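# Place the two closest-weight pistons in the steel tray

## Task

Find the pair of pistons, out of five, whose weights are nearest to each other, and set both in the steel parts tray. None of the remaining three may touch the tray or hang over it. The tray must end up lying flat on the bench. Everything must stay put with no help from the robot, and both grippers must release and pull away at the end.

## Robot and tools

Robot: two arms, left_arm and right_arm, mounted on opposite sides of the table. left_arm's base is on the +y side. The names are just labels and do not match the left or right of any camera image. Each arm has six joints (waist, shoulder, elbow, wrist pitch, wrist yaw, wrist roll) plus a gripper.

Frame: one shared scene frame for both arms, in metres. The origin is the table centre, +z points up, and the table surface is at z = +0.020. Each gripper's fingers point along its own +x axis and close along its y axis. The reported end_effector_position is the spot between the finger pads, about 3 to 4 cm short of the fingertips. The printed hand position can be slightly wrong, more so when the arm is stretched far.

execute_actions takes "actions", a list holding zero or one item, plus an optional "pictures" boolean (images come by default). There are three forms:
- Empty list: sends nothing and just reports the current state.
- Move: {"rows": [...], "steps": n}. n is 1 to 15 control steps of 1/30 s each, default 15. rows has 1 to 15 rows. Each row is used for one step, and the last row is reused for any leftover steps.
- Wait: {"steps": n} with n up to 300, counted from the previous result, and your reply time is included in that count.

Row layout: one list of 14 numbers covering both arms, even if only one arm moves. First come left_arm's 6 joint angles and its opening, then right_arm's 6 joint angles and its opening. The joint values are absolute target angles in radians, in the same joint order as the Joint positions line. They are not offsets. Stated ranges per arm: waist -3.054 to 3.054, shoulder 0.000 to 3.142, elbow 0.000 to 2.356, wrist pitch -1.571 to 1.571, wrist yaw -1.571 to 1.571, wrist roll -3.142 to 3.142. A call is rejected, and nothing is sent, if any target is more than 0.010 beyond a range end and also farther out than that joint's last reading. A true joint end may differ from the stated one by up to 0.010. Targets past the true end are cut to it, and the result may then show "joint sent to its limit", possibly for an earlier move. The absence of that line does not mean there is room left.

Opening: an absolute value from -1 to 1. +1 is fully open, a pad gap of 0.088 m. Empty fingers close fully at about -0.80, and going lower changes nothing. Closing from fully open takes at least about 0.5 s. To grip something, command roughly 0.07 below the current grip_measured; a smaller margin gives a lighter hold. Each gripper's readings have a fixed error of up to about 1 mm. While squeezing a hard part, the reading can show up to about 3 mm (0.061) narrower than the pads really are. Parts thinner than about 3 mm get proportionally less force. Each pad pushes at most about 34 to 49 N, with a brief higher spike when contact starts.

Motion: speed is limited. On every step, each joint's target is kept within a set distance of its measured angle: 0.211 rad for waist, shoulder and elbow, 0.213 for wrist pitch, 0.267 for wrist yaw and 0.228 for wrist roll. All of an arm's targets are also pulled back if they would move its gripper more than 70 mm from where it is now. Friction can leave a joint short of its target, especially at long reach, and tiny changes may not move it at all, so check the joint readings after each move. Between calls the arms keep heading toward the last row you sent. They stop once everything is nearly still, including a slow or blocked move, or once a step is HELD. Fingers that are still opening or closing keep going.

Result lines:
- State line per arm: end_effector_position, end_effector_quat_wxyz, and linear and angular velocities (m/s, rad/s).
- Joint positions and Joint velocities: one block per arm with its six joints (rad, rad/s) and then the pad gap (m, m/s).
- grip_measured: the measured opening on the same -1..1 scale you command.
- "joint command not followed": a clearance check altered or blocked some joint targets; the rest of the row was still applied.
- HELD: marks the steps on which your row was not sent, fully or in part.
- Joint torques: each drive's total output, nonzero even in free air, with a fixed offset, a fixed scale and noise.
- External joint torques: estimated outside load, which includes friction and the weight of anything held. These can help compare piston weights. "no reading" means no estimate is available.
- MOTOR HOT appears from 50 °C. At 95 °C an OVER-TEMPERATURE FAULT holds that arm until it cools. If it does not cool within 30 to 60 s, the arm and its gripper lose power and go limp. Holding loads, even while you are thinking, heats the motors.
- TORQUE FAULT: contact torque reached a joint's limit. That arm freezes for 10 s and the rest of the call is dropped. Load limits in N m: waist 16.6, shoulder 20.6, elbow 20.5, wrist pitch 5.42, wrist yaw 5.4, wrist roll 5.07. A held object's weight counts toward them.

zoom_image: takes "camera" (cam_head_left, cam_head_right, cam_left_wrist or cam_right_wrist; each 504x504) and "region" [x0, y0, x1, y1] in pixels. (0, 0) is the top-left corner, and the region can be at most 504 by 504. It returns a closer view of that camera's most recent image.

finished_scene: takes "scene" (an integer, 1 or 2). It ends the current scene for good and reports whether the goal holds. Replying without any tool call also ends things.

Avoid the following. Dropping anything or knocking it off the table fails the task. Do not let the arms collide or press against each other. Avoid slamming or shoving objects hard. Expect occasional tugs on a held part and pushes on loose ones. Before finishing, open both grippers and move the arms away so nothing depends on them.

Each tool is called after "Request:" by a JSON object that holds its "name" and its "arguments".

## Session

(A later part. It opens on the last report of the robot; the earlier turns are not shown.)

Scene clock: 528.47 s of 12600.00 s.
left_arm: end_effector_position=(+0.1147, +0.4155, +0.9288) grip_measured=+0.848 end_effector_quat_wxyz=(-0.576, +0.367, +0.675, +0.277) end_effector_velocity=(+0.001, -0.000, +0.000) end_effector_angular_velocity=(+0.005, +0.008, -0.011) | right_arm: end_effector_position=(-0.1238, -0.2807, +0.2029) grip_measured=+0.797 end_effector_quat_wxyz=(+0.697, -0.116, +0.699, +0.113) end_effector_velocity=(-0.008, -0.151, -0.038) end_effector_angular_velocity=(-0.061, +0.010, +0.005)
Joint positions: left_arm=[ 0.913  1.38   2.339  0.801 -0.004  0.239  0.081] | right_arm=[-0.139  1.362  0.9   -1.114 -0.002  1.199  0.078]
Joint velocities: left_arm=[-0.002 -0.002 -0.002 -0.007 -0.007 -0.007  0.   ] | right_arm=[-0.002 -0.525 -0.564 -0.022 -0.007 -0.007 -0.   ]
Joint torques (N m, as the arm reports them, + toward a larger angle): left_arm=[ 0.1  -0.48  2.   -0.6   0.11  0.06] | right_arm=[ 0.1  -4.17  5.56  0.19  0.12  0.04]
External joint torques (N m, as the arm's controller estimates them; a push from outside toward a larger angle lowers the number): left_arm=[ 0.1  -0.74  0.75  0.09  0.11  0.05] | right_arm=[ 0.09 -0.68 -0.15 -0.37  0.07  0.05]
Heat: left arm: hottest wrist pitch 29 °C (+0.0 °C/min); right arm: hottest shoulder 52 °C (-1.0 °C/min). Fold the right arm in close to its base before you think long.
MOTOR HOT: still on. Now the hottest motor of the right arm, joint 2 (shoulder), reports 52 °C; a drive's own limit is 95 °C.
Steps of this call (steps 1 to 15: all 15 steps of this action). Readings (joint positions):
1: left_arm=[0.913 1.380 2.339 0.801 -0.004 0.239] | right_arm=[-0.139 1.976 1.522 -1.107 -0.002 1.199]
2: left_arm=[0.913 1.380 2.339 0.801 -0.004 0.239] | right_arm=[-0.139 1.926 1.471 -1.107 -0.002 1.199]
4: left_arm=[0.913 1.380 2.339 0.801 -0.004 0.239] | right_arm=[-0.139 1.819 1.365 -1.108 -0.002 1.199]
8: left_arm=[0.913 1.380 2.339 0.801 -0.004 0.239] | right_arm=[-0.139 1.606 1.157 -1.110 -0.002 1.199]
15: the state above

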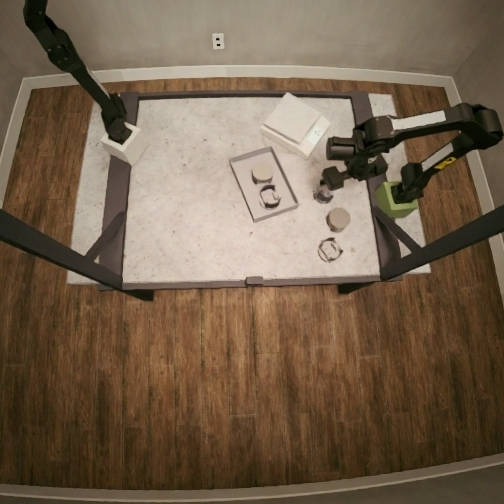

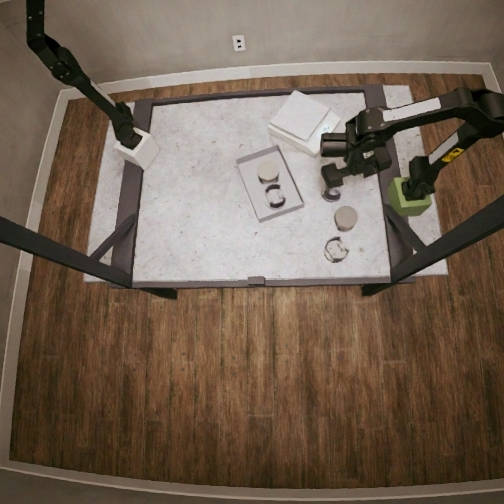

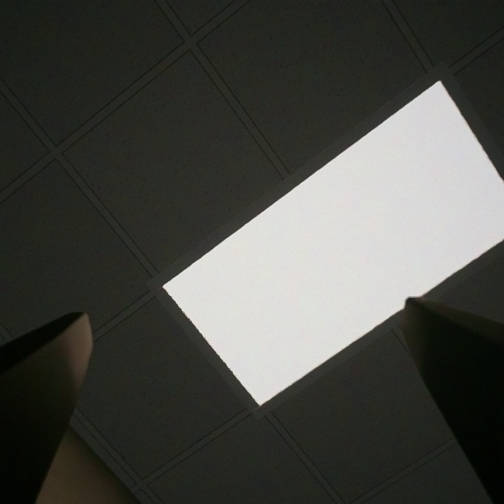

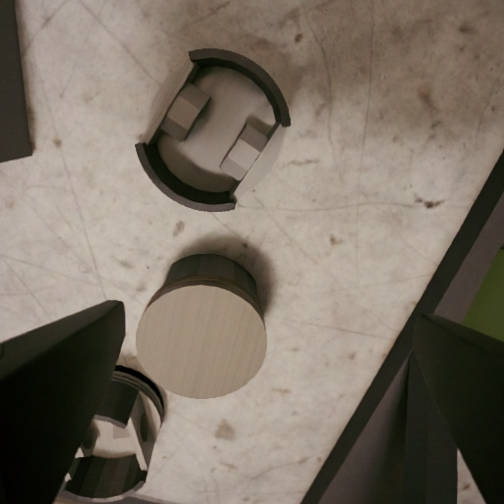

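Request:
{"name": "execute_actions", "arguments": {"actions": []}}

Scene clock: 533.23 s of 12600.00 s.
left_arm: end_effector_position=(+0.1147, +0.4155, +0.9288) grip_measured=+0.848 end_effector_quat_wxyz=(-0.576, +0.367, +0.675, +0.277) end_effector_velocity=(+0.005, -0.003, +0.000) end_effector_angular_velocity=(+0.004, +0.023, -0.014) | right_arm: end_effector_position=(-0.1242, -0.2907, +0.2003) grip_measured=+0.797 end_effector_quat_wxyz=(+0.697, -0.116, +0.699, +0.112) end_effector_velocity=(-0.001, +0.001, -0.000) end_effector_angular_velocity=(+0.008, +0.007, +0.005)
Joint positions: left_arm=[ 0.913  1.38   2.339  0.801 -0.004  0.239  0.081] | right_arm=[-0.139  1.325  0.862 -1.114 -0.002  1.199  0.078]
Joint velocities: left_arm=[-0.002  0.002 -0.002 -0.007 -0.022 -0.007 -0.   ] | right_arm=[-0.002 -0.002 -0.002  0.007 -0.007 -0.007 -0.   ]
Joint torques (N m, as the arm reports them, + toward a larger angle): left_arm=[ 0.1  -0.48  2.   -0.6   0.11  0.06] | right_arm=[ 0.1  -4.53  4.85  0.18  0.12  0.04]
External joint torques (N m, as the arm's controller estimates them; a push from outside toward a larger angle lowers the number): left_arm=[ 0.1  -0.86  0.82  0.1   0.12  0.05] | right_arm=[ 0.1  -0.93 -0.49 -0.1   0.07  0.04]
Heat: left arm: hottest wrist pitch 29 °C (+0.0 °C/min); right arm: hottest shoulder 51 °C (-3.0 °C/min). Fold the right arm in close to its base before you think long.
MOTOR HOT: still on. Now the hottest motor of the right arm, joint 2 (shoulder), reports 51 °C; a drive's own limit is 95 °C.
Steps of this call (steps 1 to 30: the robot went on to your last target; steps 31 to 100: nothing new was sent; then 1.43 s passed at rest). Readings (joint positions):
1: left_arm=[0.913 1.380 2.339 0.801 -0.004 0.239] | right_arm=[-0.139 1.349 0.886 -1.114 -0.002 1.199]
2: left_arm=[0.913 1.380 2.339 0.801 -0.004 0.239] | right_arm=[-0.139 1.340 0.877 -1.114 -0.002 1.199]
4: left_arm=[0.913 1.380 2.339 0.801 -0.004 0.239] | right_arm=[-0.139 1.332 0.868 -1.114 -0.002 1.199]
8: left_arm=[0.913 1.380 2.339 0.801 -0.004 0.239] | right_arm=[-0.139 1.327 0.863 -1.114 -0.002 1.199]
100: the state above
All arms were judged still, so your last target was given up. Only a new action makes them travel on or press farther. Fingers that are still opening or closing keep moving.

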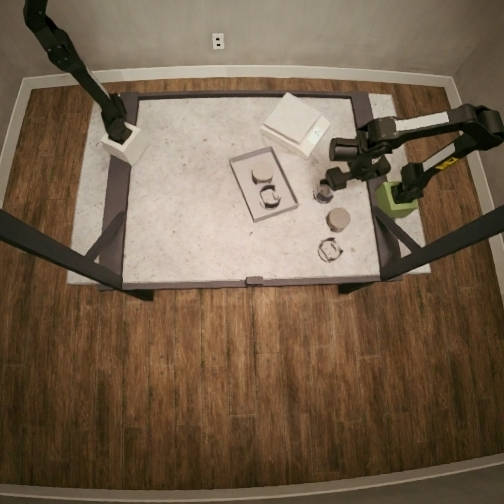

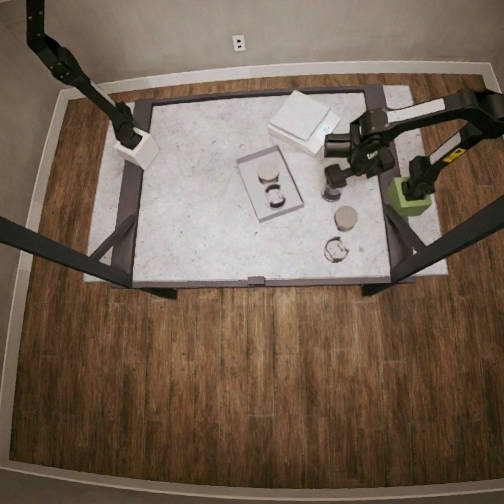

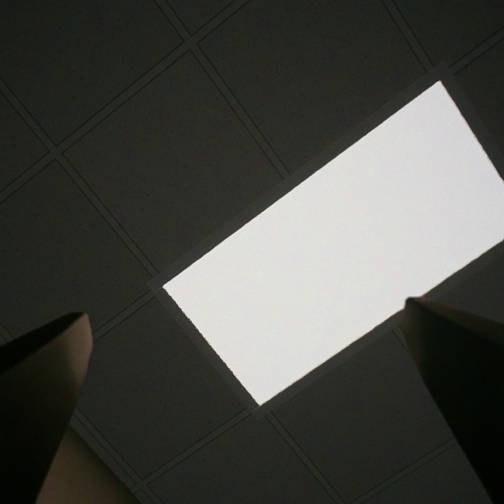

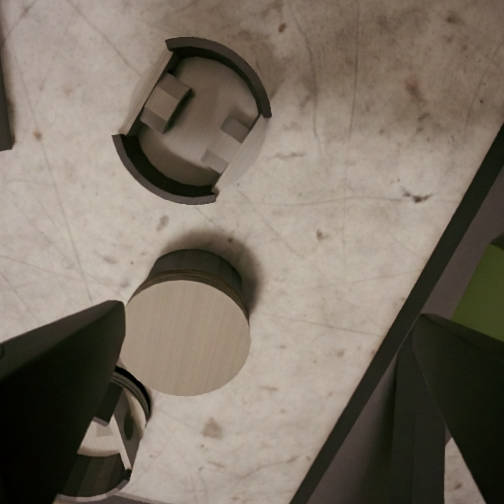

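Request:
{"name": "finished_scene", "arguments": {"scene": 1}}

The scene is finished: the task was done.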